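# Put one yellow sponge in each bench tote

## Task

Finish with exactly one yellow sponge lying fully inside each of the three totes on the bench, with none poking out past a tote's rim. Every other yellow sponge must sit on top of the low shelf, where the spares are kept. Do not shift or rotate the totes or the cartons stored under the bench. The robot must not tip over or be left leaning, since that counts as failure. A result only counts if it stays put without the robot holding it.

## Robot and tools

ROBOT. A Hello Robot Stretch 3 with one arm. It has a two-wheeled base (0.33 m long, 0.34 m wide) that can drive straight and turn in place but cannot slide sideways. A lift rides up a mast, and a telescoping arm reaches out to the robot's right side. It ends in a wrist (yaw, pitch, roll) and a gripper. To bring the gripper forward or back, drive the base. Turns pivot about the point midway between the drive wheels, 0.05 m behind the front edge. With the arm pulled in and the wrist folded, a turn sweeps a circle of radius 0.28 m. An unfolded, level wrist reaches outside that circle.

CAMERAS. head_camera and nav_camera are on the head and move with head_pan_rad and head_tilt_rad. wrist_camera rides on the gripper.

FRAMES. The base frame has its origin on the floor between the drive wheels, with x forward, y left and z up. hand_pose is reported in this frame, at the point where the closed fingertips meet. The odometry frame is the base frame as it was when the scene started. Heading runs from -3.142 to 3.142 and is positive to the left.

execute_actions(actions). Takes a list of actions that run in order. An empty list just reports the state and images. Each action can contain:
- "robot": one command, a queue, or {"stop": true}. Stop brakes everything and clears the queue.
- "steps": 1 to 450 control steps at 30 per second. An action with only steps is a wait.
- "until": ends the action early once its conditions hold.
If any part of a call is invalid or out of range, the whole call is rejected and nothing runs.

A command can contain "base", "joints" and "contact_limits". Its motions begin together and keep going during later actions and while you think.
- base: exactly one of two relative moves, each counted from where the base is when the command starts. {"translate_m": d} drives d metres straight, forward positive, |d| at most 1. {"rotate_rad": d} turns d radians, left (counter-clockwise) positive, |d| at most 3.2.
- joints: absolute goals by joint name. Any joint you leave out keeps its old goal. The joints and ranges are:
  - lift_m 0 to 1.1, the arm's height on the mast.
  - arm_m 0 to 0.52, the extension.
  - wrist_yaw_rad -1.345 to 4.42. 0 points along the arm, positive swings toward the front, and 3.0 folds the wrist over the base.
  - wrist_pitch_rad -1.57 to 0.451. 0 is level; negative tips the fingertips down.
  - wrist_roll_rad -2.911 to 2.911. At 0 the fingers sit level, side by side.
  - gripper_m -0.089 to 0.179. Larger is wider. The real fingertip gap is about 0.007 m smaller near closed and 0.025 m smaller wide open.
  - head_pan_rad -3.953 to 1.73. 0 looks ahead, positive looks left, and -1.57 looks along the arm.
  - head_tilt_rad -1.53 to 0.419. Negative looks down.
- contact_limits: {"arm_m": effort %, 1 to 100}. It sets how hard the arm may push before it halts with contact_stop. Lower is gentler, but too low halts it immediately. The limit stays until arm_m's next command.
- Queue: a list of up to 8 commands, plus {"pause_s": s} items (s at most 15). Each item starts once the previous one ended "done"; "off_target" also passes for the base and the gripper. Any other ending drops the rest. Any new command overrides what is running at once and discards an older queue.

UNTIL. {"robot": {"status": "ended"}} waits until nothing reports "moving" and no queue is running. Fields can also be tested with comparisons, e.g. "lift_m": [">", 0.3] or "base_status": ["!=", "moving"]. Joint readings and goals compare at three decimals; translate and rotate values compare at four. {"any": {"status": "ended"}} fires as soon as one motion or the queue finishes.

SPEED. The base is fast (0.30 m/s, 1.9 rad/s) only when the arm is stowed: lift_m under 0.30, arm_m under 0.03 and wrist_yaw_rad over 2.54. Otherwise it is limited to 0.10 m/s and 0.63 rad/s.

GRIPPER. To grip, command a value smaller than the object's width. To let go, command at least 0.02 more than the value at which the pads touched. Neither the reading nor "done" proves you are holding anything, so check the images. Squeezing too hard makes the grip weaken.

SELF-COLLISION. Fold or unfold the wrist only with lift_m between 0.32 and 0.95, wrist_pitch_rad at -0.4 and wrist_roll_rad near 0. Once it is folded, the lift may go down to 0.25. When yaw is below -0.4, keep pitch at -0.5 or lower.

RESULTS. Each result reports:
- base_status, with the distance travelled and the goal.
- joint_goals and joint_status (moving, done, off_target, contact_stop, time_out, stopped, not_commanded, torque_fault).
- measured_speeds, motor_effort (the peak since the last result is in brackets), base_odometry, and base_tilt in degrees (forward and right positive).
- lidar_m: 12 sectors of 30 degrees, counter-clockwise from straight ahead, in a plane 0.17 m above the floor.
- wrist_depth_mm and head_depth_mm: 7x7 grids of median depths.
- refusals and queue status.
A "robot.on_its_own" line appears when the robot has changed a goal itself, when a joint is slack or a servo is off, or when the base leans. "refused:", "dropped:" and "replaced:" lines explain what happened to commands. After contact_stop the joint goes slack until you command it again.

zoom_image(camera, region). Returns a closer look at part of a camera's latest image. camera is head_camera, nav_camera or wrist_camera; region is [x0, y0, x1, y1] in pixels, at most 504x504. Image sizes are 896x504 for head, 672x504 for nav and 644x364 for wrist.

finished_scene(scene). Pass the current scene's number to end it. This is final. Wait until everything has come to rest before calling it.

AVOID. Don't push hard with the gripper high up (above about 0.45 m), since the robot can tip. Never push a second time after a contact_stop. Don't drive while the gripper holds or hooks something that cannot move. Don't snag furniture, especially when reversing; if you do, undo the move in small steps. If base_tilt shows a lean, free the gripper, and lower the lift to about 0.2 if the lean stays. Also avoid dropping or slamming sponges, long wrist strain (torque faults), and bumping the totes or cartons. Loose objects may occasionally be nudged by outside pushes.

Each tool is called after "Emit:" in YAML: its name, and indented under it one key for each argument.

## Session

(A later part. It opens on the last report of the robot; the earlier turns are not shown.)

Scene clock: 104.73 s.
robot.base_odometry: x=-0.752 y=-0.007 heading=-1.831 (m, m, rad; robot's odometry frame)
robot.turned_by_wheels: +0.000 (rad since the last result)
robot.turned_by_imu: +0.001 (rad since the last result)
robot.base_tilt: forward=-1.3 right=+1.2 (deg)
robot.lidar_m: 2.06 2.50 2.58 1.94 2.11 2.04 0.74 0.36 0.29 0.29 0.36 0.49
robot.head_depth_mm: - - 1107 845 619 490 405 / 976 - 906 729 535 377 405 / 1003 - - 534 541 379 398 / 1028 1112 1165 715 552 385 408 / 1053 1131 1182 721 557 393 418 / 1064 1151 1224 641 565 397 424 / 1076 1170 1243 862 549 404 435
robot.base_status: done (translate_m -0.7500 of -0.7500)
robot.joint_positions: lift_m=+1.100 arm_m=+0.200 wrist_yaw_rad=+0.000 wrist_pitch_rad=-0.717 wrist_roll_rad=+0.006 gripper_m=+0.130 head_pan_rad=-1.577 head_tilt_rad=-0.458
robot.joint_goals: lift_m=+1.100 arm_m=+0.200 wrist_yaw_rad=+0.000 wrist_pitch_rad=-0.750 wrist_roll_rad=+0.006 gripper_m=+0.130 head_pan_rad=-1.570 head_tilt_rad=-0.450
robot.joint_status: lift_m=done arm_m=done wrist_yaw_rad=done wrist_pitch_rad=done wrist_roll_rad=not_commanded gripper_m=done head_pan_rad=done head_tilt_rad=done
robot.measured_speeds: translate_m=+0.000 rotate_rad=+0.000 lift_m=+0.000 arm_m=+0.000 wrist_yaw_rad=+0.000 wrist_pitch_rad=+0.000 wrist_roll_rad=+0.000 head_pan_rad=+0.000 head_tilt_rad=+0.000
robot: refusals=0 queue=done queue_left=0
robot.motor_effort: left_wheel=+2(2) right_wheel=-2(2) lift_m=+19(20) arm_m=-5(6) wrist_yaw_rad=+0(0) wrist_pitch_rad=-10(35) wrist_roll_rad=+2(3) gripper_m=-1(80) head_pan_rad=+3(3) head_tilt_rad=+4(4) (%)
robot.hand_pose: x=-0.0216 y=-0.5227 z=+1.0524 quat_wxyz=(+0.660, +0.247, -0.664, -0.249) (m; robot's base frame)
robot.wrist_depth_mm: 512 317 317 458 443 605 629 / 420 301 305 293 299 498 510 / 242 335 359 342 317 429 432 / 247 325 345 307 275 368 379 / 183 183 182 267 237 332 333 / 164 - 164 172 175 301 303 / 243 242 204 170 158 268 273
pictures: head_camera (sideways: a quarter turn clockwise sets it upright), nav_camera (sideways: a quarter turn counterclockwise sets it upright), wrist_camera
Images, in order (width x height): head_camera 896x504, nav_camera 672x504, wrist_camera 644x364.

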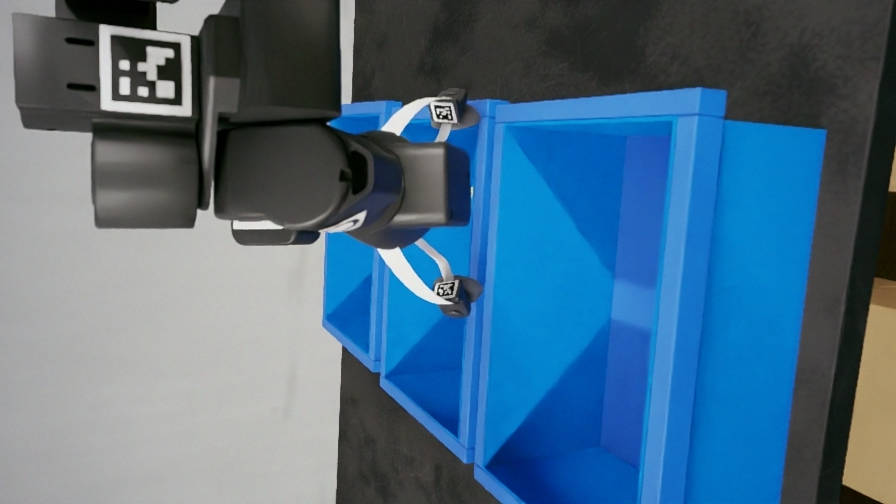

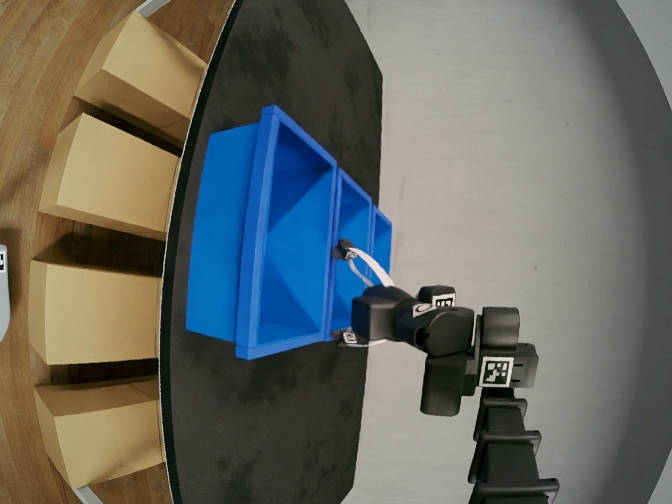

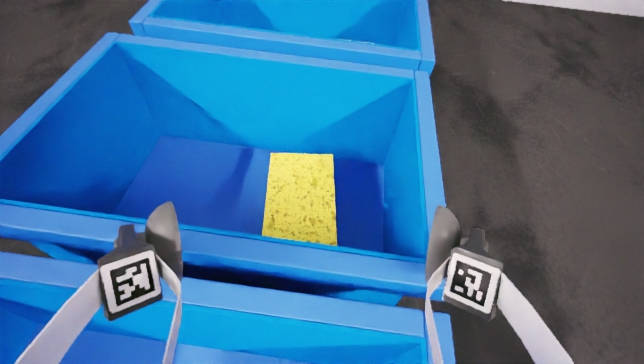

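Emit:
execute_actions:
  actions:
    - {"robot":[{"joints":{"wrist_pitch_rad":-0.4}},{"joints":{"gripper_m":0.04,"arm_m":0.44},"base":{"translate_m":0.06}},{"joints":{"wrist_pitch_rad":-0.75}}],"steps":450,"until":{"robot":{"status":"ended"}}}

Emit:
execute_actions:
  actions:
    - {"robot":[{"joints":{"wrist_pitch_rad":-0.4}},{"joints":{"arm_m":0.0}},{"joints":{"wrist_pitch_rad":-0.75}}],"steps":450,"until":{"robot":{"status":"ended"}}}

Scene clock: 109.53 s.
robot.base_odometry: x=-0.768 y=-0.065 heading=-1.831 (m, m, rad; robot's odometry frame)
robot.turned_by_wheels: +0.000 (rad since the last result)
robot.turned_by_imu: +0.000 (rad since the last result)
robot.base_tilt: forward=-1.3 right=+1.3 (deg)
robot.lidar_m: 1.99 2.46 2.56 1.94 2.11 2.10 0.76 0.37 0.30 0.30 0.34 0.50
robot.head_depth_mm: 969 1080 1139 694 484 375 396 / 994 1071 1139 702 540 378 400 / 1008 - 918 714 549 387 408 / 1037 1120 1173 717 555 391 417 / 1056 1138 1209 666 562 397 428 / 1079 1162 1232 860 544 407 437 / 1085 1181 1253 862 463 419 1009
robot.base_status: done (translate_m +0.0600 of +0.0600)
robot.joint_positions: lift_m=+1.100 arm_m=+0.440 wrist_yaw_rad=+0.000 wrist_pitch_rad=-0.701 wrist_roll_rad=+0.013 gripper_m=+0.040 head_pan_rad=-1.577 head_tilt_rad=-0.458
robot.joint_goals: lift_m=+1.100 arm_m=+0.440 wrist_yaw_rad=+0.000 wrist_pitch_rad=-0.750 wrist_roll_rad=+0.013 gripper_m=+0.040 head_pan_rad=-1.570 head_tilt_rad=-0.450
robot.joint_status: lift_m=done arm_m=done wrist_yaw_rad=done wrist_pitch_rad=done wrist_roll_rad=not_commanded gripper_m=done head_pan_rad=done head_tilt_rad=done
robot.measured_speeds: translate_m=+0.000 rotate_rad=+0.000 lift_m=+0.000 arm_m=+0.000 wrist_yaw_rad=+0.000 wrist_pitch_rad=+0.000 wrist_roll_rad=+0.000 head_pan_rad=+0.000 head_tilt_rad=+0.000
robot: refusals=0 queue=done queue_left=0
robot.motor_effort: left_wheel=+2(5) right_wheel=-2(4) lift_m=+19(20) arm_m=+4(5) wrist_yaw_rad=+0(0) wrist_pitch_rad=-14(14) wrist_roll_rad=-1(3) gripper_m=+0(81) head_pan_rad=+3(2) head_tilt_rad=+4(4) (%)
robot.hand_pose: x=-0.0216 y=-0.7650 z=+1.0552 quat_wxyz=(+0.660, +0.241, -0.668, -0.245) (m; robot's base frame)
robot.wrist_depth_mm: 541 539 545 539 518 502 478 / 448 465 289 291 505 509 516 / 390 393 310 320 305 282 448 / 346 229 333 361 352 290 375 / 306 189 284 322 261 263 216 / 279 181 235 172 277 239 184 / 152 152 151 228 231 175 165
pictures: head_camera (sideways: a quarter turn clockwise sets it upright), nav_camera (sideways: a quarter turn counterclockwise sets it upright), wrist_camera
Images, in order (width x height): head_camera 896x504, nav_camera 672x504, wrist_camera 644x364.

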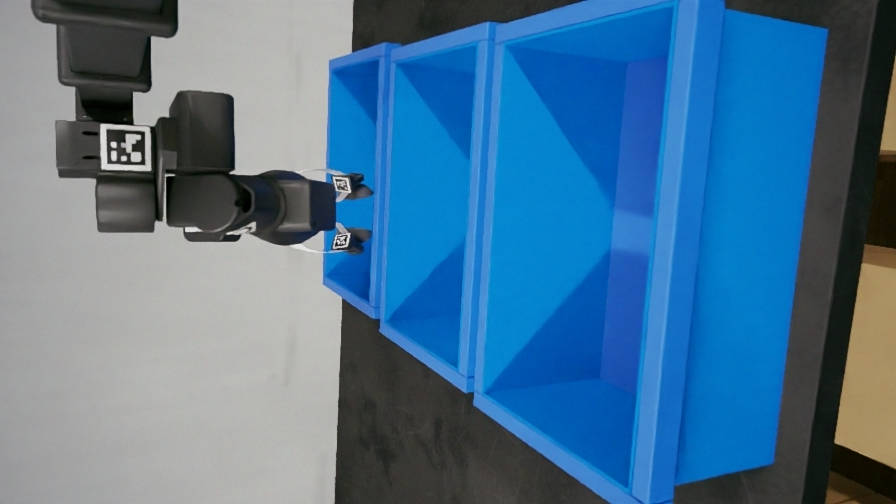

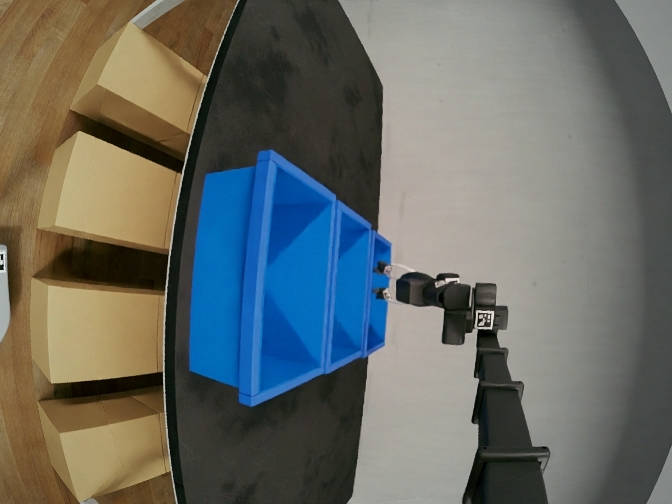

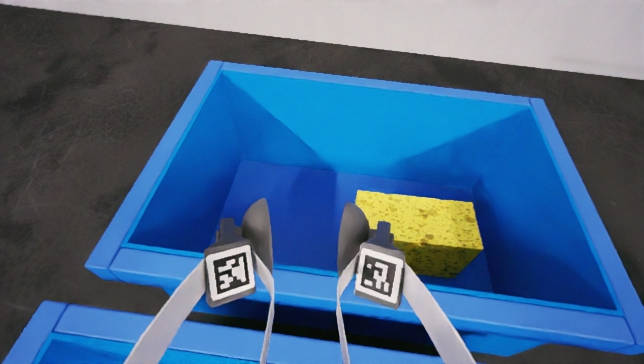

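Scene clock: 115.57 s.
robot.base_odometry: x=-0.768 y=-0.065 heading=-1.831 (m, m, rad; robot's odometry frame)
robot.turned_by_wheels: +0.000 (rad since the last result)
robot.turned_by_imu: +0.000 (rad since the last result)
robot.base_tilt: forward=-1.3 right=+1.2 (deg)
robot.lidar_m: 2.00 2.45 2.56 1.93 2.12 2.10 0.76 0.37 0.30 0.30 0.34 0.50
robot.head_depth_mm: 980 - - - - - - / 991 - - - - - - / 1012 - - - - - 409 / 1044 1123 1184 563 550 392 417 / 1052 1133 1213 667 562 395 428 / 1076 1159 1242 864 544 405 435 / 1084 1179 1252 866 462 418 1011
robot.base_status: done (translate_m +0.0600 of +0.0600)
robot.joint_positions: lift_m=+1.100 arm_m=+0.000 wrist_yaw_rad=+0.000 wrist_pitch_rad=-0.700 wrist_roll_rad=+0.013 gripper_m=+0.040 head_pan_rad=-1.577 head_tilt_rad=-0.458
robot.joint_goals: lift_m=+1.100 arm_m=+0.000 wrist_yaw_rad=+0.000 wrist_pitch_rad=-0.750 wrist_roll_rad=+0.013 gripper_m=+0.040 head_pan_rad=-1.570 head_tilt_rad=-0.450
robot.joint_status: lift_m=done arm_m=done wrist_yaw_rad=done wrist_pitch_rad=off_target wrist_roll_rad=not_commanded gripper_m=done head_pan_rad=done head_tilt_rad=done
robot.measured_speeds: translate_m=+0.000 rotate_rad=+0.000 lift_m=+0.000 arm_m=+0.000 wrist_yaw_rad=+0.000 wrist_pitch_rad=+0.000 wrist_roll_rad=+0.000 head_pan_rad=+0.000 head_tilt_rad=+0.000
robot: refusals=0 queue=dropped queue_left=0
robot.motor_effort: left_wheel=+3(3) right_wheel=-2(2) lift_m=+20(20) arm_m=-6(4) wrist_yaw_rad=+0(0) wrist_pitch_rad=-15(14) wrist_roll_rad=-1(1) gripper_m=+0(1) head_pan_rad=+3(2) head_tilt_rad=+3(4) (%)
robot.hand_pose: x=-0.0216 y=-0.3258 z=+1.0554 quat_wxyz=(+0.660, +0.241, -0.668, -0.244) (m; robot's base frame)
robot.wrist_depth_mm: 538 548 420 448 436 629 651 / 452 293 295 294 299 512 520 / 380 290 337 325 301 440 442 / 216 298 355 360 339 374 385 / 180 273 323 319 277 328 338 / 273 232 241 174 173 192 303 / 818 818 270 260 258 269 278
pictures: head_camera (sideways: a quarter turn clockwise sets it upright), nav_camera (sideways: a quarter turn counterclockwise sets it upright), wrist_camera
Images, in order (width x height): head_camera 896x504, nav_camera 672x504, wrist_camera 644x364.

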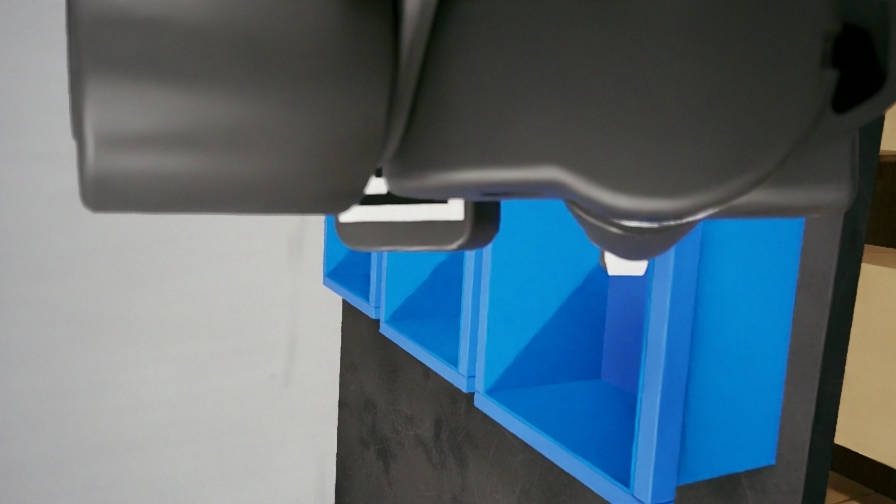

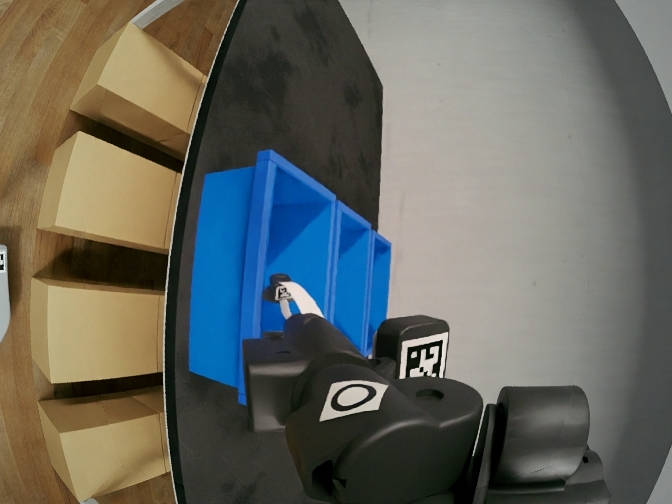

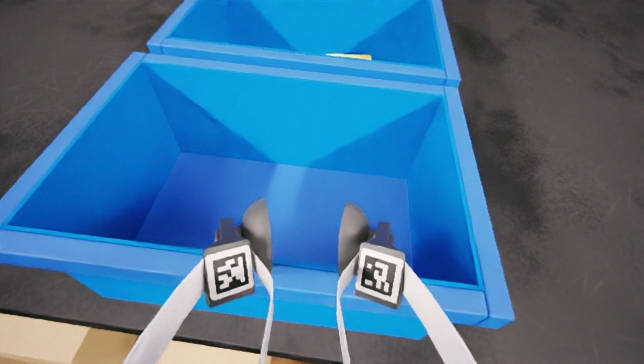

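Emit:
execute_actions:
  actions:
    - {"robot":[{"joints":{"wrist_pitch_rad":-0.3}},{"base":{"translate_m":1.0}},{"base":{"translate_m":0.44},"joints":{"wrist_pitch_rad":-1.05,"gripper_m":0.179,"head_tilt_rad":-0.7}},{"base":{"rotate_rad":1.571},"joints":{"lift_m":0.85}},{"base":{"translate_m":0.58},"joints":{"arm_m":0.45}}],"steps":450,"until":{"robot":{"status":"ended"}}}
    - {"steps":450,"until":{"robot":{"status":"ended"}}}
    - {"steps":450,"until":{"robot":{"status":"ended"}}}

Scene clock: 144.13 s.
robot.base_odometry: x=-0.577 y=-1.606 heading=-0.260 (m, m, rad; robot's odometry frame)
robot.turned_by_wheels: +1.571 (rad since the last result)
robot.turned_by_imu: +1.575 (rad since the last result)
robot.base_tilt: forward=-1.3 right=+1.2 (deg)
robot.lidar_m: 1.74 1.71 1.92 3.42 1.41 1.16 2.00 0.84 0.90 0.65 0.92 1.76
robot.head_depth_mm: 887 989 1092 - 1121 1227 1187 / 897 988 - 1008 1105 1235 1193 / 912 1000 - 1008 1104 1261 1193 / 925 1036 1181 1003 1137 1287 1194 / 936 1043 1193 1051 1166 1318 1196 / 953 1068 1206 1058 1162 1332 1204 / 968 1084 1213 1029 1237 1332 1205
robot.base_status: done (translate_m +0.5800 of +0.5800)
robot.joint_positions: lift_m=+0.850 arm_m=+0.450 wrist_yaw_rad=+0.000 wrist_pitch_rad=-1.053 wrist_roll_rad=+0.013 gripper_m=+0.179 head_pan_rad=-1.577 head_tilt_rad=-0.692
robot.joint_goals: lift_m=+0.850 arm_m=+0.450 wrist_yaw_rad=+0.000 wrist_pitch_rad=-1.050 wrist_roll_rad=+0.013 gripper_m=+0.179 head_pan_rad=-1.570 head_tilt_rad=-0.700
robot.joint_status: lift_m=done arm_m=done wrist_yaw_rad=done wrist_pitch_rad=done wrist_roll_rad=not_commanded gripper_m=done head_pan_rad=done head_tilt_rad=done
robot.measured_speeds: translate_m=+0.000 rotate_rad=+0.000 lift_m=+0.000 arm_m=+0.000 wrist_yaw_rad=+0.000 wrist_pitch_rad=+0.000 wrist_roll_rad=+0.000 head_pan_rad=+0.000 head_tilt_rad=+0.000
robot: refusals=0 queue=done queue_left=0
robot.motor_effort: left_wheel=-2(6) right_wheel=+1(4) lift_m=+20(19) arm_m=+5(7) wrist_yaw_rad=+0(0) wrist_pitch_rad=+1(15) wrist_roll_rad=-1(1) gripper_m=+0(86) head_pan_rad=+3(3) head_tilt_rad=-4(23) (%)
robot.hand_pose: x=-0.0216 y=-0.7006 z=+0.7543 quat_wxyz=(+0.608, +0.353, -0.615, -0.358) (m; robot's base frame)
robot.wrist_depth_mm: 354 363 374 379 387 397 424 / 340 344 349 311 364 370 380 / 320 329 324 330 347 350 360 / 310 313 316 321 326 333 338 / 295 297 299 305 314 320 320 / - 831 292 294 297 - 308 / 790 820 807 831 846 857 296
pictures: head_camera (sideways: a quarter turn clockwise sets it upright), nav_camera (sideways: a quarter turn counterclockwise sets it upright), wrist_camera
Images, in order (width x height): head_camera 896x504, nav_camera 672x504, wrist_camera 644x364.

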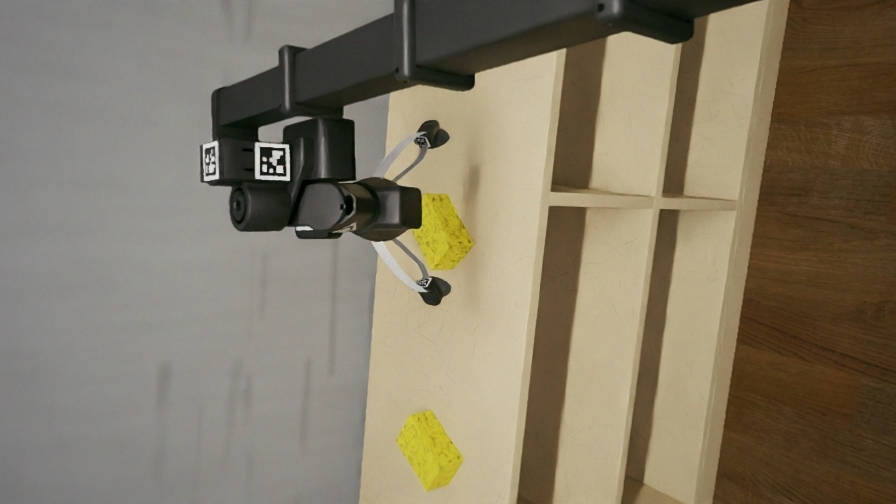

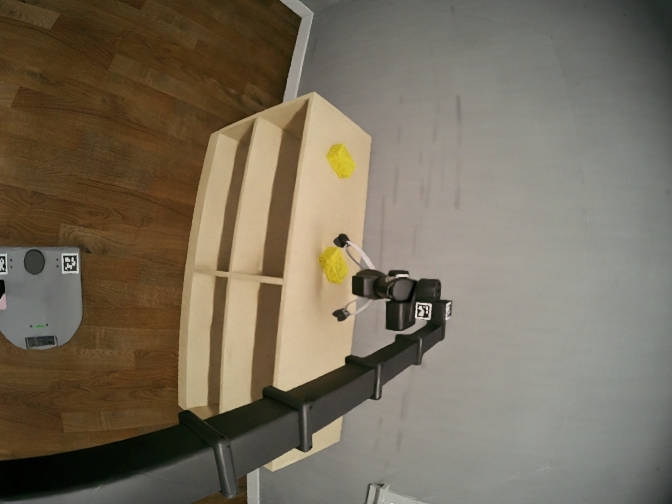

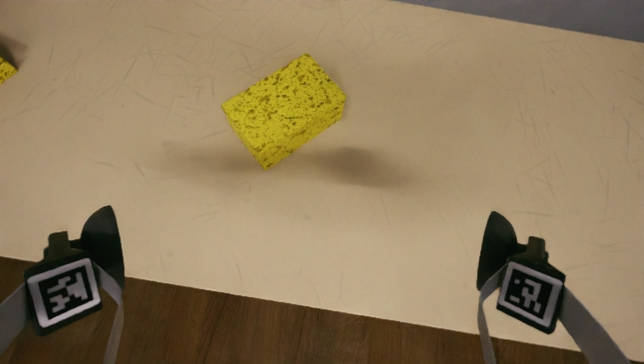

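Emit:
execute_actions:
  actions:
    - {"robot":[{"base":{"translate_m":0.015},"joints":{"arm_m":0.52}},{"joints":{"lift_m":0.715}}],"steps":450,"until":{"robot":{"status":"ended"}}}

Scene clock: 147.70 s.
robot.base_odometry: x=-0.563 y=-1.609 heading=-0.260 (m, m, rad; robot's odometry frame)
robot.turned_by_wheels: +0.000 (rad since the last result)
robot.turned_by_imu: +0.000 (rad since the last result)
robot.base_tilt: forward=-1.3 right=+1.2 (deg)
robot.lidar_m: 1.72 1.70 1.89 3.40 1.42 1.18 2.01 0.85 0.92 0.66 0.91 1.74
robot.head_depth_mm: 888 990 1116 1041 923 - - / 900 1007 1117 1045 1132 1240 1195 / 910 1017 1118 988 1103 1262 1196 / 923 1045 1170 1021 1138 1299 1195 / 938 1054 1198 1055 1168 1324 1201 / 950 1073 1207 1056 1177 1325 1199 / 967 1088 1224 1027 1240 1332 1201
robot.base_status: done (translate_m +0.0150 of +0.0150)
robot.joint_positions: lift_m=+0.715 arm_m=+0.517 wrist_yaw_rad=+0.000 wrist_pitch_rad=-1.052 wrist_roll_rad=+0.013 gripper_m=+0.179 head_pan_rad=-1.577 head_tilt_rad=-0.692
robot.joint_goals: lift_m=+0.715 arm_m=+0.520 wrist_yaw_rad=+0.000 wrist_pitch_rad=-1.050 wrist_roll_rad=+0.013 gripper_m=+0.179 head_pan_rad=-1.570 head_tilt_rad=-0.700
robot.joint_status: lift_m=done arm_m=done wrist_yaw_rad=done wrist_pitch_rad=done wrist_roll_rad=not_commanded gripper_m=done head_pan_rad=done head_tilt_rad=done
robot.measured_speeds: translate_m=+0.000 rotate_rad=+0.000 lift_m=+0.000 arm_m=+0.000 wrist_yaw_rad=+0.000 wrist_pitch_rad=+0.000 wrist_roll_rad=+0.000 head_pan_rad=+0.000 head_tilt_rad=+0.000
robot: refusals=0 queue=done queue_left=0
robot.motor_effort: left_wheel=-3(3) right_wheel=+1(6) lift_m=+15(17) arm_m=+5(5) wrist_yaw_rad=+0(0) wrist_pitch_rad=+1(1) wrist_roll_rad=-1(1) gripper_m=+0(0) head_pan_rad=+2(2) head_tilt_rad=-4(5) (%)
robot.hand_pose: x=-0.0216 y=-0.7682 z=+0.6196 quat_wxyz=(+0.608, +0.353, -0.615, -0.358) (m; robot's base frame)
robot.wrist_depth_mm: 203 207 211 159 218 223 227 / 193 196 147 150 202 212 214 / 184 184 140 145 194 199 202 / 174 176 176 180 184 189 192 / 167 167 171 173 175 180 181 / - 160 164 164 168 167 173 / 151 153 156 157 160 162 165
pictures: head_camera (sideways: a quarter turn clockwise sets it upright), nav_camera (sideways: a quarter turn counterclockwise sets it upright), wrist_camera
Images, in order (width x height): head_camera 896x504, nav_camera 672x504, wrist_camera 644x364.

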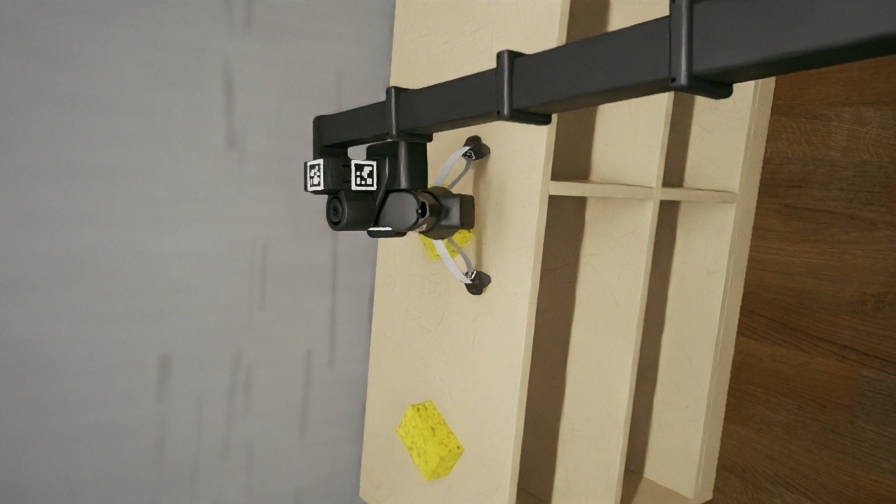

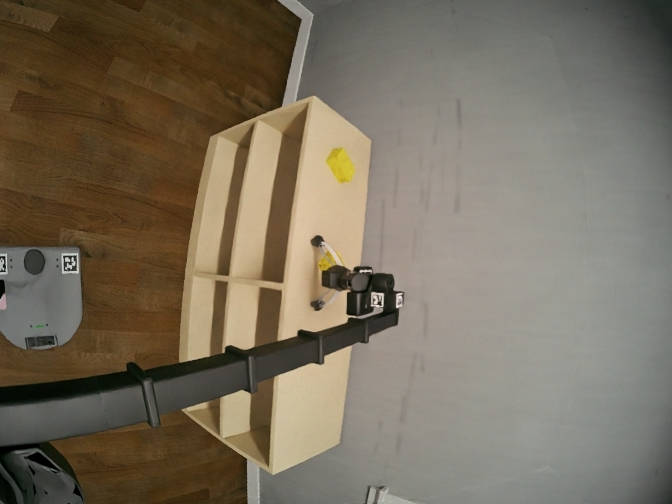

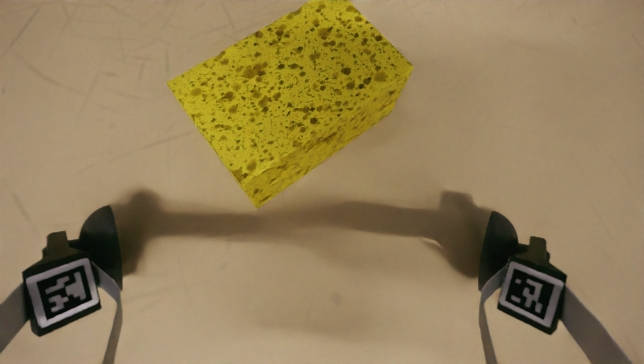

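Emit:
execute_actions:
  actions:
    - {"robot":[{"joints":{"lift_m":0.78}},{"joints":{"wrist_pitch_rad":-0.72,"wrist_yaw_rad":0.35},"base":{"translate_m":-0.07}},{"joints":{"lift_m":0.70}}],"steps":450,"until":{"robot":{"status":"ended"}}}

Scene clock: 152.83 s.
robot.base_odometry: x=-0.630 y=-1.592 heading=-0.260 (m, m, rad; robot's odometry frame)
robot.turned_by_wheels: +0.000 (rad since the last result)
robot.turned_by_imu: +0.000 (rad since the last result)
robot.base_tilt: forward=-1.3 right=+1.3 (deg)
robot.lidar_m: 1.79 1.76 2.01 3.41 1.37 1.12 1.95 0.80 0.81 0.65 0.96 1.76
robot.head_depth_mm: 881 983 1110 1037 922 - - / 895 992 1113 1042 1123 1231 1190 / 904 1015 1118 1009 1125 1262 1189 / 915 1026 1152 1002 1107 1286 1196 / 932 1047 1191 1052 1133 1298 1203 / 946 1055 1212 1059 1166 1325 1202 / 960 1071 1214 1028 1203 1327 1205
robot.base_status: done (translate_m -0.0700 of -0.0700)
robot.joint_positions: lift_m=+0.700 arm_m=+0.517 wrist_yaw_rad=+0.348 wrist_pitch_rad=-0.739 wrist_roll_rad=+0.013 gripper_m=+0.179 head_pan_rad=-1.577 head_tilt_rad=-0.692
robot.joint_goals: lift_m=+0.700 arm_m=+0.520 wrist_yaw_rad=+0.350 wrist_pitch_rad=-0.720 wrist_roll_rad=+0.013 gripper_m=+0.179 head_pan_rad=-1.570 head_tilt_rad=-0.700
robot.joint_status: lift_m=done arm_m=done wrist_yaw_rad=done wrist_pitch_rad=done wrist_roll_rad=not_commanded gripper_m=done head_pan_rad=done head_tilt_rad=done
robot.measured_speeds: translate_m=+0.000 rotate_rad=+0.000 lift_m=+0.000 arm_m=+0.000 wrist_yaw_rad=+0.000 wrist_pitch_rad=+0.000 wrist_roll_rad=+0.000 head_pan_rad=+0.000 head_tilt_rad=+0.000
robot: refusals=0 queue=done queue_left=0
robot.motor_effort: left_wheel=-2(5) right_wheel=+1(4) lift_m=+20(27) arm_m=+5(5) wrist_yaw_rad=+2(3) wrist_pitch_rad=+5(6) wrist_roll_rad=-1(1) gripper_m=+0(0) head_pan_rad=+2(2) head_tilt_rad=-5(4) (%)
robot.hand_pose: x=+0.0375 y=-0.8251 z=+0.6485 quat_wxyz=(+0.690, +0.365, -0.609, -0.140) (m; robot's base frame)
robot.wrist_depth_mm: 321 332 336 353 314 277 248 / 278 283 288 294 322 308 273 / 242 248 251 258 264 269 298 / 217 220 170 172 231 237 241 / 199 197 152 159 204 215 215 / - 179 172 182 188 - 195 / 161 166 167 169 171 173 177
pictures: head_camera (sideways: a quarter turn clockwise sets it upright), nav_camera (sideways: a quarter turn counterclockwise sets it upright), wrist_camera
Images, in order (width x height): head_camera 896x504, nav_camera 672x504, wrist_camera 644x364.

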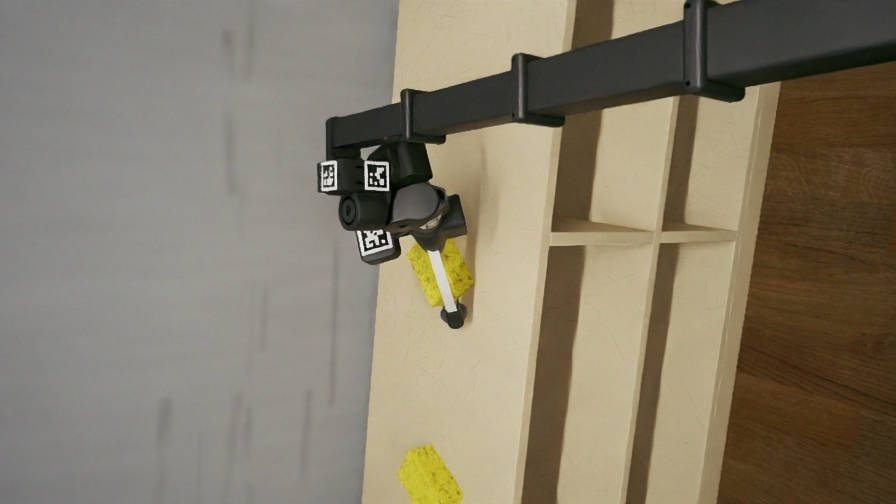

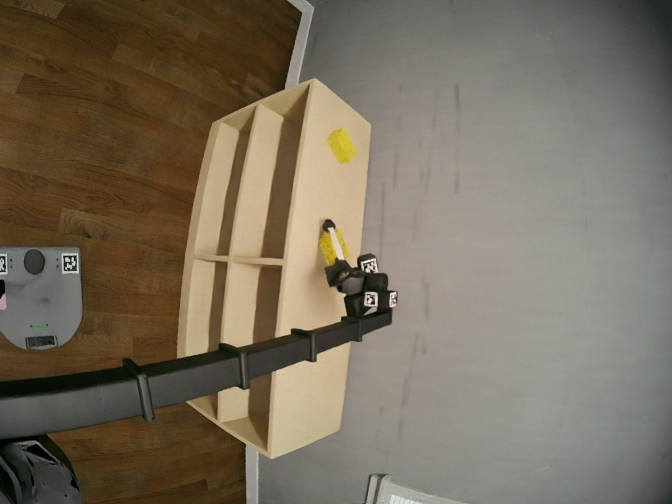

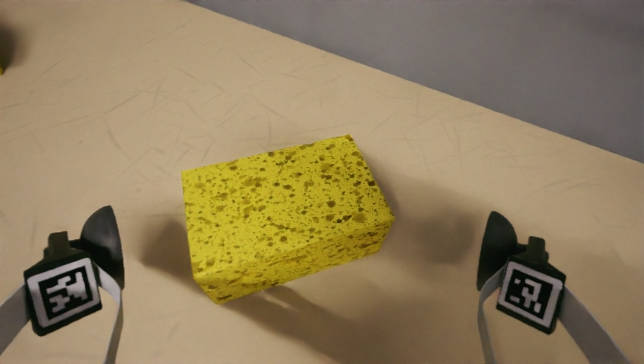

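Lower 0.03, close, lift.

Emit:
execute_actions:
  actions:
    - {"robot":[{"joints":{"lift_m":0.67}},{"joints":{"gripper_m":0.07}},{"pause_s":0.5},{"joints":{"lift_m":0.8}}],"steps":450,"until":{"robot":{"status":"ended"}}}

Scene clock: 153.57 s.
robot.base_odometry: x=-0.630 y=-1.592 heading=-0.260 (m, m, rad; robot's odometry frame)
robot.turned_by_wheels: +0.000 (rad since the last result)
robot.turned_by_imu: -0.001 (rad since the last result)
robot.base_tilt: forward=-1.3 right=+1.2 (deg)
robot.lidar_m: 1.79 1.75 2.01 3.40 1.37 1.12 1.94 0.81 0.81 0.65 0.95 1.76
robot.head_depth_mm: 881 986 1106 1040 1101 1071 - / 889 999 1120 1038 1113 1235 1198 / 906 1011 1125 982 1135 1264 1190 / 916 1029 1162 990 1107 1285 1188 / 933 1046 1195 1052 1140 1294 1198 / 942 1063 1210 1059 1175 1324 1203 / 962 1081 1223 1032 1205 1336 1217
robot.base_status: done (translate_m -0.0700 of -0.0700)
robot.joint_positions: lift_m=+0.672 arm_m=+0.517 wrist_yaw_rad=+0.349 wrist_pitch_rad=-0.727 wrist_roll_rad=+0.013 gripper_m=+0.179 head_pan_rad=-1.577 head_tilt_rad=-0.692
robot.joint_goals: lift_m=+0.672 arm_m=+0.520 wrist_yaw_rad=+0.350 wrist_pitch_rad=-0.720 wrist_roll_rad=+0.013 gripper_m=+0.179 head_pan_rad=-1.570 head_tilt_rad=-0.700
robot.joint_status: lift_m=contact_stop arm_m=done wrist_yaw_rad=done wrist_pitch_rad=done wrist_roll_rad=not_commanded gripper_m=done head_pan_rad=done head_tilt_rad=done
robot.measured_speeds: translate_m=+0.000 rotate_rad=+0.000 lift_m=+0.005 arm_m=+0.000 wrist_yaw_rad=+0.010 wrist_pitch_rad=+0.024 wrist_roll_rad=+0.000 head_pan_rad=+0.000 head_tilt_rad=+0.000
robot: refusals=0 queue=dropped queue_left=0
robot.on_its_own: lift_m is slack since a contact_stop, until your next command for it
robot.motor_effort: left_wheel=-5(5) right_wheel=+6(6) lift_m=+17(23) arm_m=+5(5) wrist_yaw_rad=+1(2) wrist_pitch_rad=+1(5) wrist_roll_rad=-1(1) gripper_m=+0(1) head_pan_rad=+3(4) head_tilt_rad=-4(4) (%)
robot.hand_pose: x=+0.0384 y=-0.8271 z=+0.6221 quat_wxyz=(+0.691, +0.362, -0.611, -0.135) (m; robot's base frame)
robot.wrist_depth_mm: 289 295 302 329 311 277 247 / 246 250 255 263 269 295 271 / 214 219 220 163 231 236 240 / 189 192 141 145 200 207 211 / 176 170 129 145 178 189 188 / - 157 154 161 163 164 170 / 140 144 146 147 149 151 153
pictures: head_camera (sideways: a quarter turn clockwise sets it upright), nav_camera (sideways: a quarter turn counterclockwise sets it upright), wrist_camera
dropped: robot: command 0 of its queue: lift_m: contact_stop
Images, in order (width x height): head_camera 896x504, nav_camera 672x504, wrist_camera 644x364.

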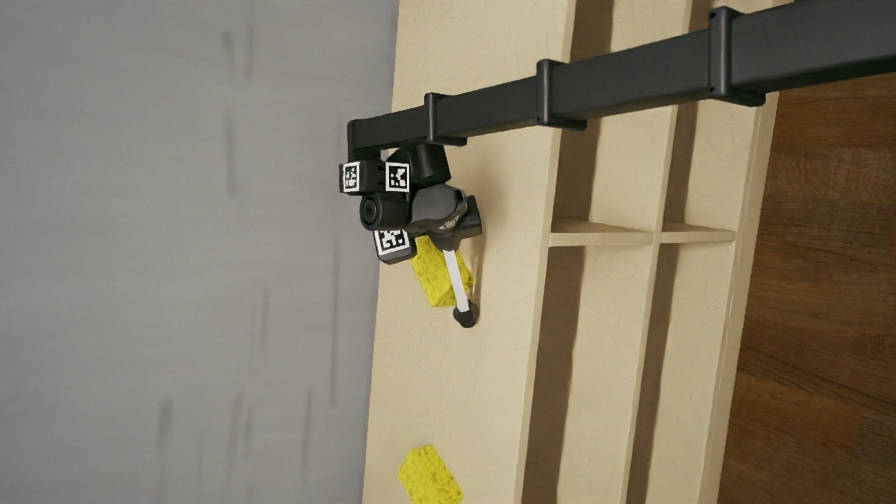

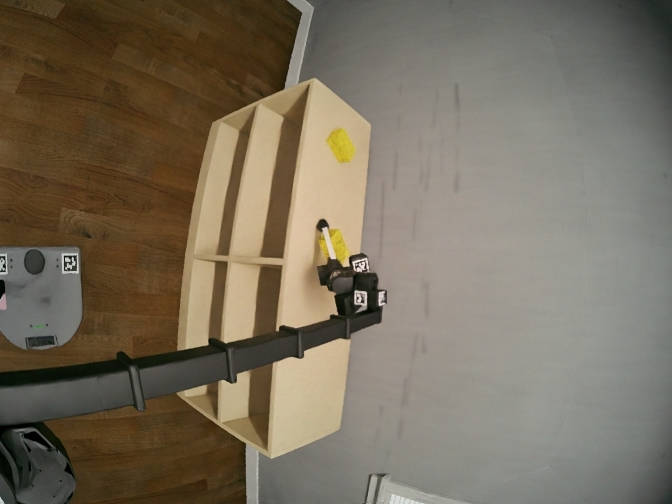

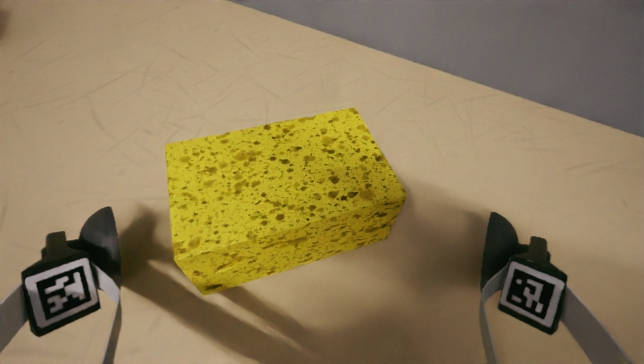

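Emit:
execute_actions:
  actions:
    - {"robot":[{"joints":{"lift_m":0.685}},{"joints":{"gripper_m":0.07}},{"pause_s":0.5},{"joints":{"lift_m":0.8}}],"steps":450,"until":{"robot":{"status":"ended"}}}

Scene clock: 158.13 s.
robot.base_odometry: x=-0.630 y=-1.592 heading=-0.260 (m, m, rad; robot's odometry frame)
robot.turned_by_wheels: +0.000 (rad since the last result)
robot.turned_by_imu: +0.001 (rad since the last result)
robot.base_tilt: forward=-1.3 right=+1.2 (deg)
robot.lidar_m: 1.79 1.76 2.01 3.40 1.37 1.12 1.95 0.80 0.81 0.65 0.95 1.76
robot.head_depth_mm: 879 979 1106 1073 - 1233 1188 / 889 988 - 1012 1103 1234 1196 / 904 1000 - 1047 1129 1264 1191 / 912 1027 1175 1044 1106 1283 1190 / 928 1042 1191 1053 1142 1291 1196 / 945 1063 1211 1058 1171 1328 1201 / 955 1079 1221 1028 1198 1334 1208
robot.base_status: done (translate_m -0.0700 of -0.0700)
robot.joint_positions: lift_m=+0.800 arm_m=+0.517 wrist_yaw_rad=+0.349 wrist_pitch_rad=-0.733 wrist_roll_rad=+0.012 gripper_m=+0.070 head_pan_rad=-1.577 head_tilt_rad=-0.692
robot.joint_goals: lift_m=+0.800 arm_m=+0.520 wrist_yaw_rad=+0.350 wrist_pitch_rad=-0.720 wrist_roll_rad=+0.012 gripper_m=+0.070 head_pan_rad=-1.570 head_tilt_rad=-0.700
robot.joint_status: lift_m=done arm_m=done wrist_yaw_rad=done wrist_pitch_rad=done wrist_roll_rad=not_commanded gripper_m=done head_pan_rad=done head_tilt_rad=done
robot.measured_speeds: translate_m=+0.000 rotate_rad=+0.000 lift_m=+0.000 arm_m=+0.000 wrist_yaw_rad=+0.000 wrist_pitch_rad=+0.000 wrist_roll_rad=+0.000 head_pan_rad=+0.000 head_tilt_rad=+0.000
robot: refusals=0 queue=done queue_left=0
robot.motor_effort: left_wheel=-1(5) right_wheel=+1(8) lift_m=+24(23) arm_m=+5(5) wrist_yaw_rad=+0(1) wrist_pitch_rad=+4(5) wrist_roll_rad=-1(1) gripper_m=+1(87) head_pan_rad=+3(2) head_tilt_rad=-4(4) (%)
robot.hand_pose: x=+0.0381 y=-0.8261 z=+0.7492 quat_wxyz=(+0.691, +0.364, -0.610, -0.137) (m; robot's base frame)
robot.wrist_depth_mm: 556 502 420 360 312 277 246 / 425 438 457 409 351 308 272 / 341 384 390 404 400 347 302 / 333 340 346 341 359 385 340 / 300 306 319 273 324 326 359 / 273 278 278 282 - 295 299 / 249 254 257 260 264 269 272
pictures: head_camera (sideways: a quarter turn clockwise sets it upright), nav_camera (sideways: a quarter turn counterclockwise sets it upright), wrist_camera
Images, in order (width x height): head_camera 896x504, nav_camera 672x504, wrist_camera 644x364.

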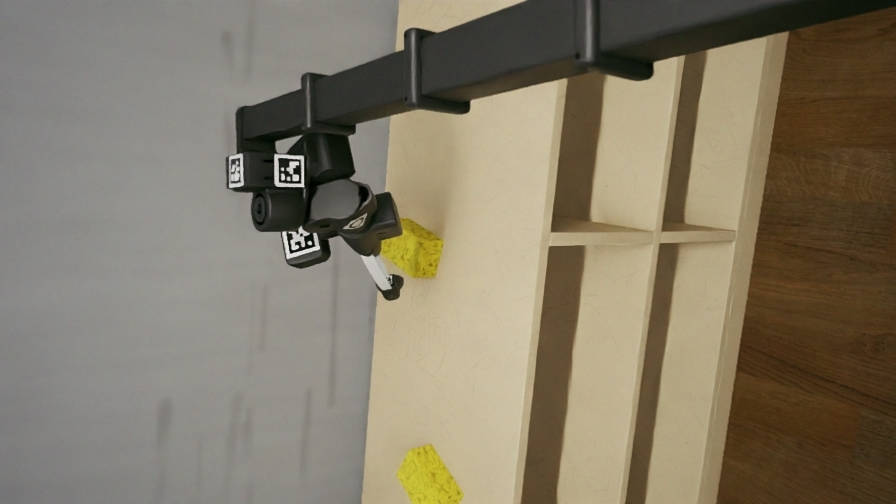

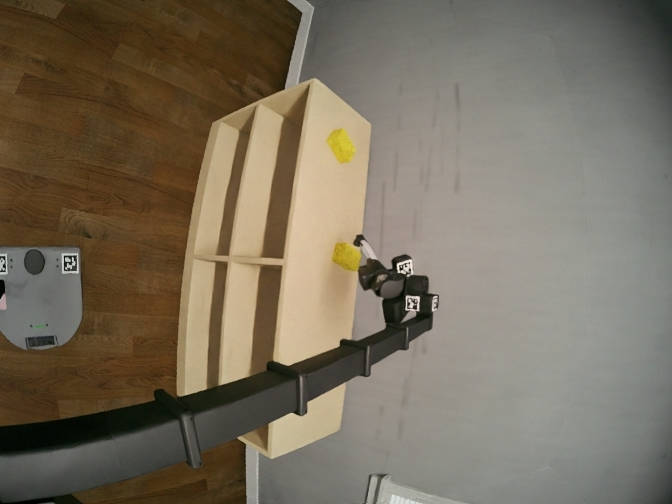

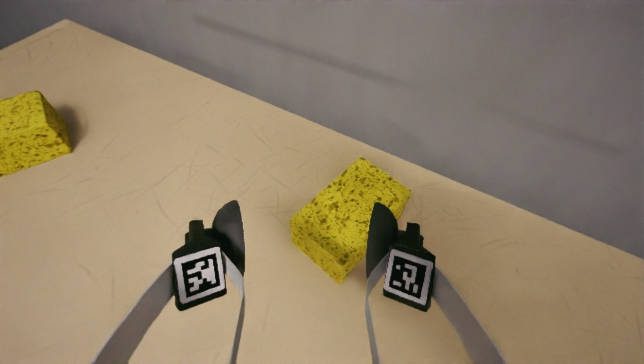

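Emit:
execute_actions:
  actions:
    - {"robot":[{"joints":{"wrist_yaw_rad":-0.3,"gripper_m":0.14},"base":{"translate_m":0.1}},{"joints":{"lift_m":0.72}}],"steps":450,"until":{"robot":{"status":"ended"}}}

Scene clock: 162.27 s.
robot.base_odometry: x=-0.534 y=-1.617 heading=-0.260 (m, m, rad; robot's odometry frame)
robot.turned_by_wheels: +0.000 (rad since the last result)
robot.turned_by_imu: +0.000 (rad since the last result)
robot.base_tilt: forward=-1.3 right=+1.2 (deg)
robot.lidar_m: 1.70 1.68 1.85 3.43 1.44 1.21 2.04 0.88 0.97 0.66 0.90 1.71
robot.head_depth_mm: 890 993 1126 1039 922 - - / 904 1009 1123 - 1127 1247 1191 / 915 1026 1118 989 1110 1261 1190 / 927 1041 1175 1033 1134 1284 1200 / 946 1058 1203 1053 1164 1320 1196 / 952 1075 1215 1037 1168 1328 1201 / 968 1087 1225 1026 1224 1324 1199
robot.base_status: done (translate_m +0.1000 of +0.1000)
robot.joint_positions: lift_m=+0.720 arm_m=+0.517 wrist_yaw_rad=-0.298 wrist_pitch_rad=-0.733 wrist_roll_rad=+0.012 gripper_m=+0.140 head_pan_rad=-1.577 head_tilt_rad=-0.692
robot.joint_goals: lift_m=+0.720 arm_m=+0.520 wrist_yaw_rad=-0.300 wrist_pitch_rad=-0.720 wrist_roll_rad=+0.012 gripper_m=+0.140 head_pan_rad=-1.570 head_tilt_rad=-0.700
robot.joint_status: lift_m=done arm_m=done wrist_yaw_rad=done wrist_pitch_rad=done wrist_roll_rad=not_commanded gripper_m=done head_pan_rad=done head_tilt_rad=done
robot.measured_speeds: translate_m=+0.000 rotate_rad=+0.000 lift_m=+0.000 arm_m=+0.000 wrist_yaw_rad=+0.000 wrist_pitch_rad=+0.000 wrist_roll_rad=+0.000 head_pan_rad=+0.000 head_tilt_rad=+0.000
robot: refusals=0 queue=done queue_left=0
robot.motor_effort: left_wheel=-1(3) right_wheel=+0(2) lift_m=+20(24) arm_m=+5(5) wrist_yaw_rad=-3(4) wrist_pitch_rad=+4(4) wrist_roll_rad=-1(1) gripper_m=+1(83) head_pan_rad=+3(2) head_tilt_rad=-5(4) (%)
robot.hand_pose: x=-0.0727 y=-0.8288 z=+0.6695 quat_wxyz=(+0.611, +0.151, -0.694, -0.350) (m; robot's base frame)
robot.wrist_depth_mm: 291 303 314 333 347 370 393 / 320 332 345 364 374 349 359 / 270 278 265 236 295 302 310 / 241 245 201 244 259 265 268 / 216 224 219 224 231 238 239 / 199 198 203 207 208 219 215 / 179 182 187 188 190 192 198
pictures: head_camera (sideways: a quarter turn clockwise sets it upright), nav_camera (sideways: a quarter turn counterclockwise sets it upright), wrist_camera
Images, in order (width x height): head_camera 896x504, nav_camera 672x504, wrist_camera 644x364.

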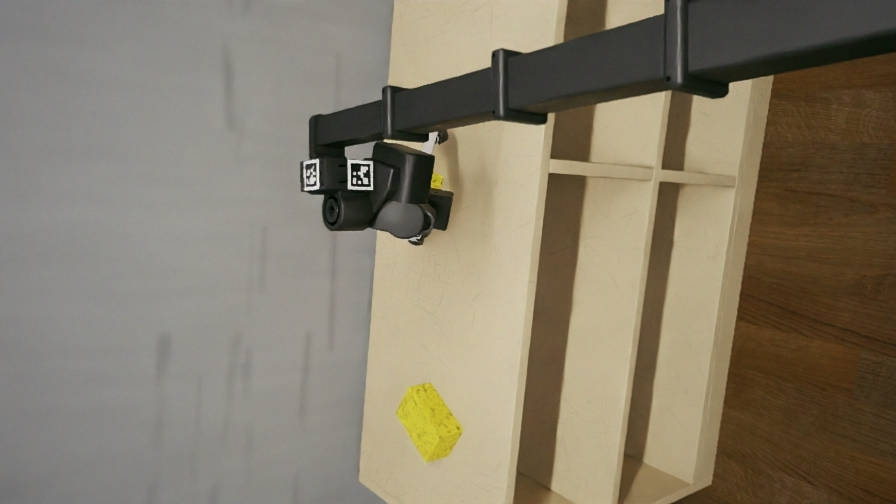

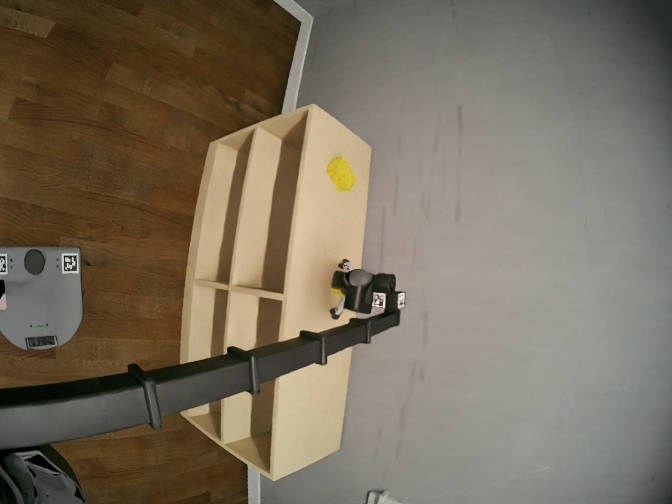

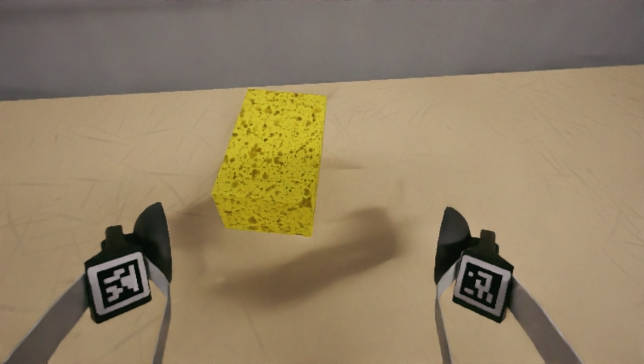

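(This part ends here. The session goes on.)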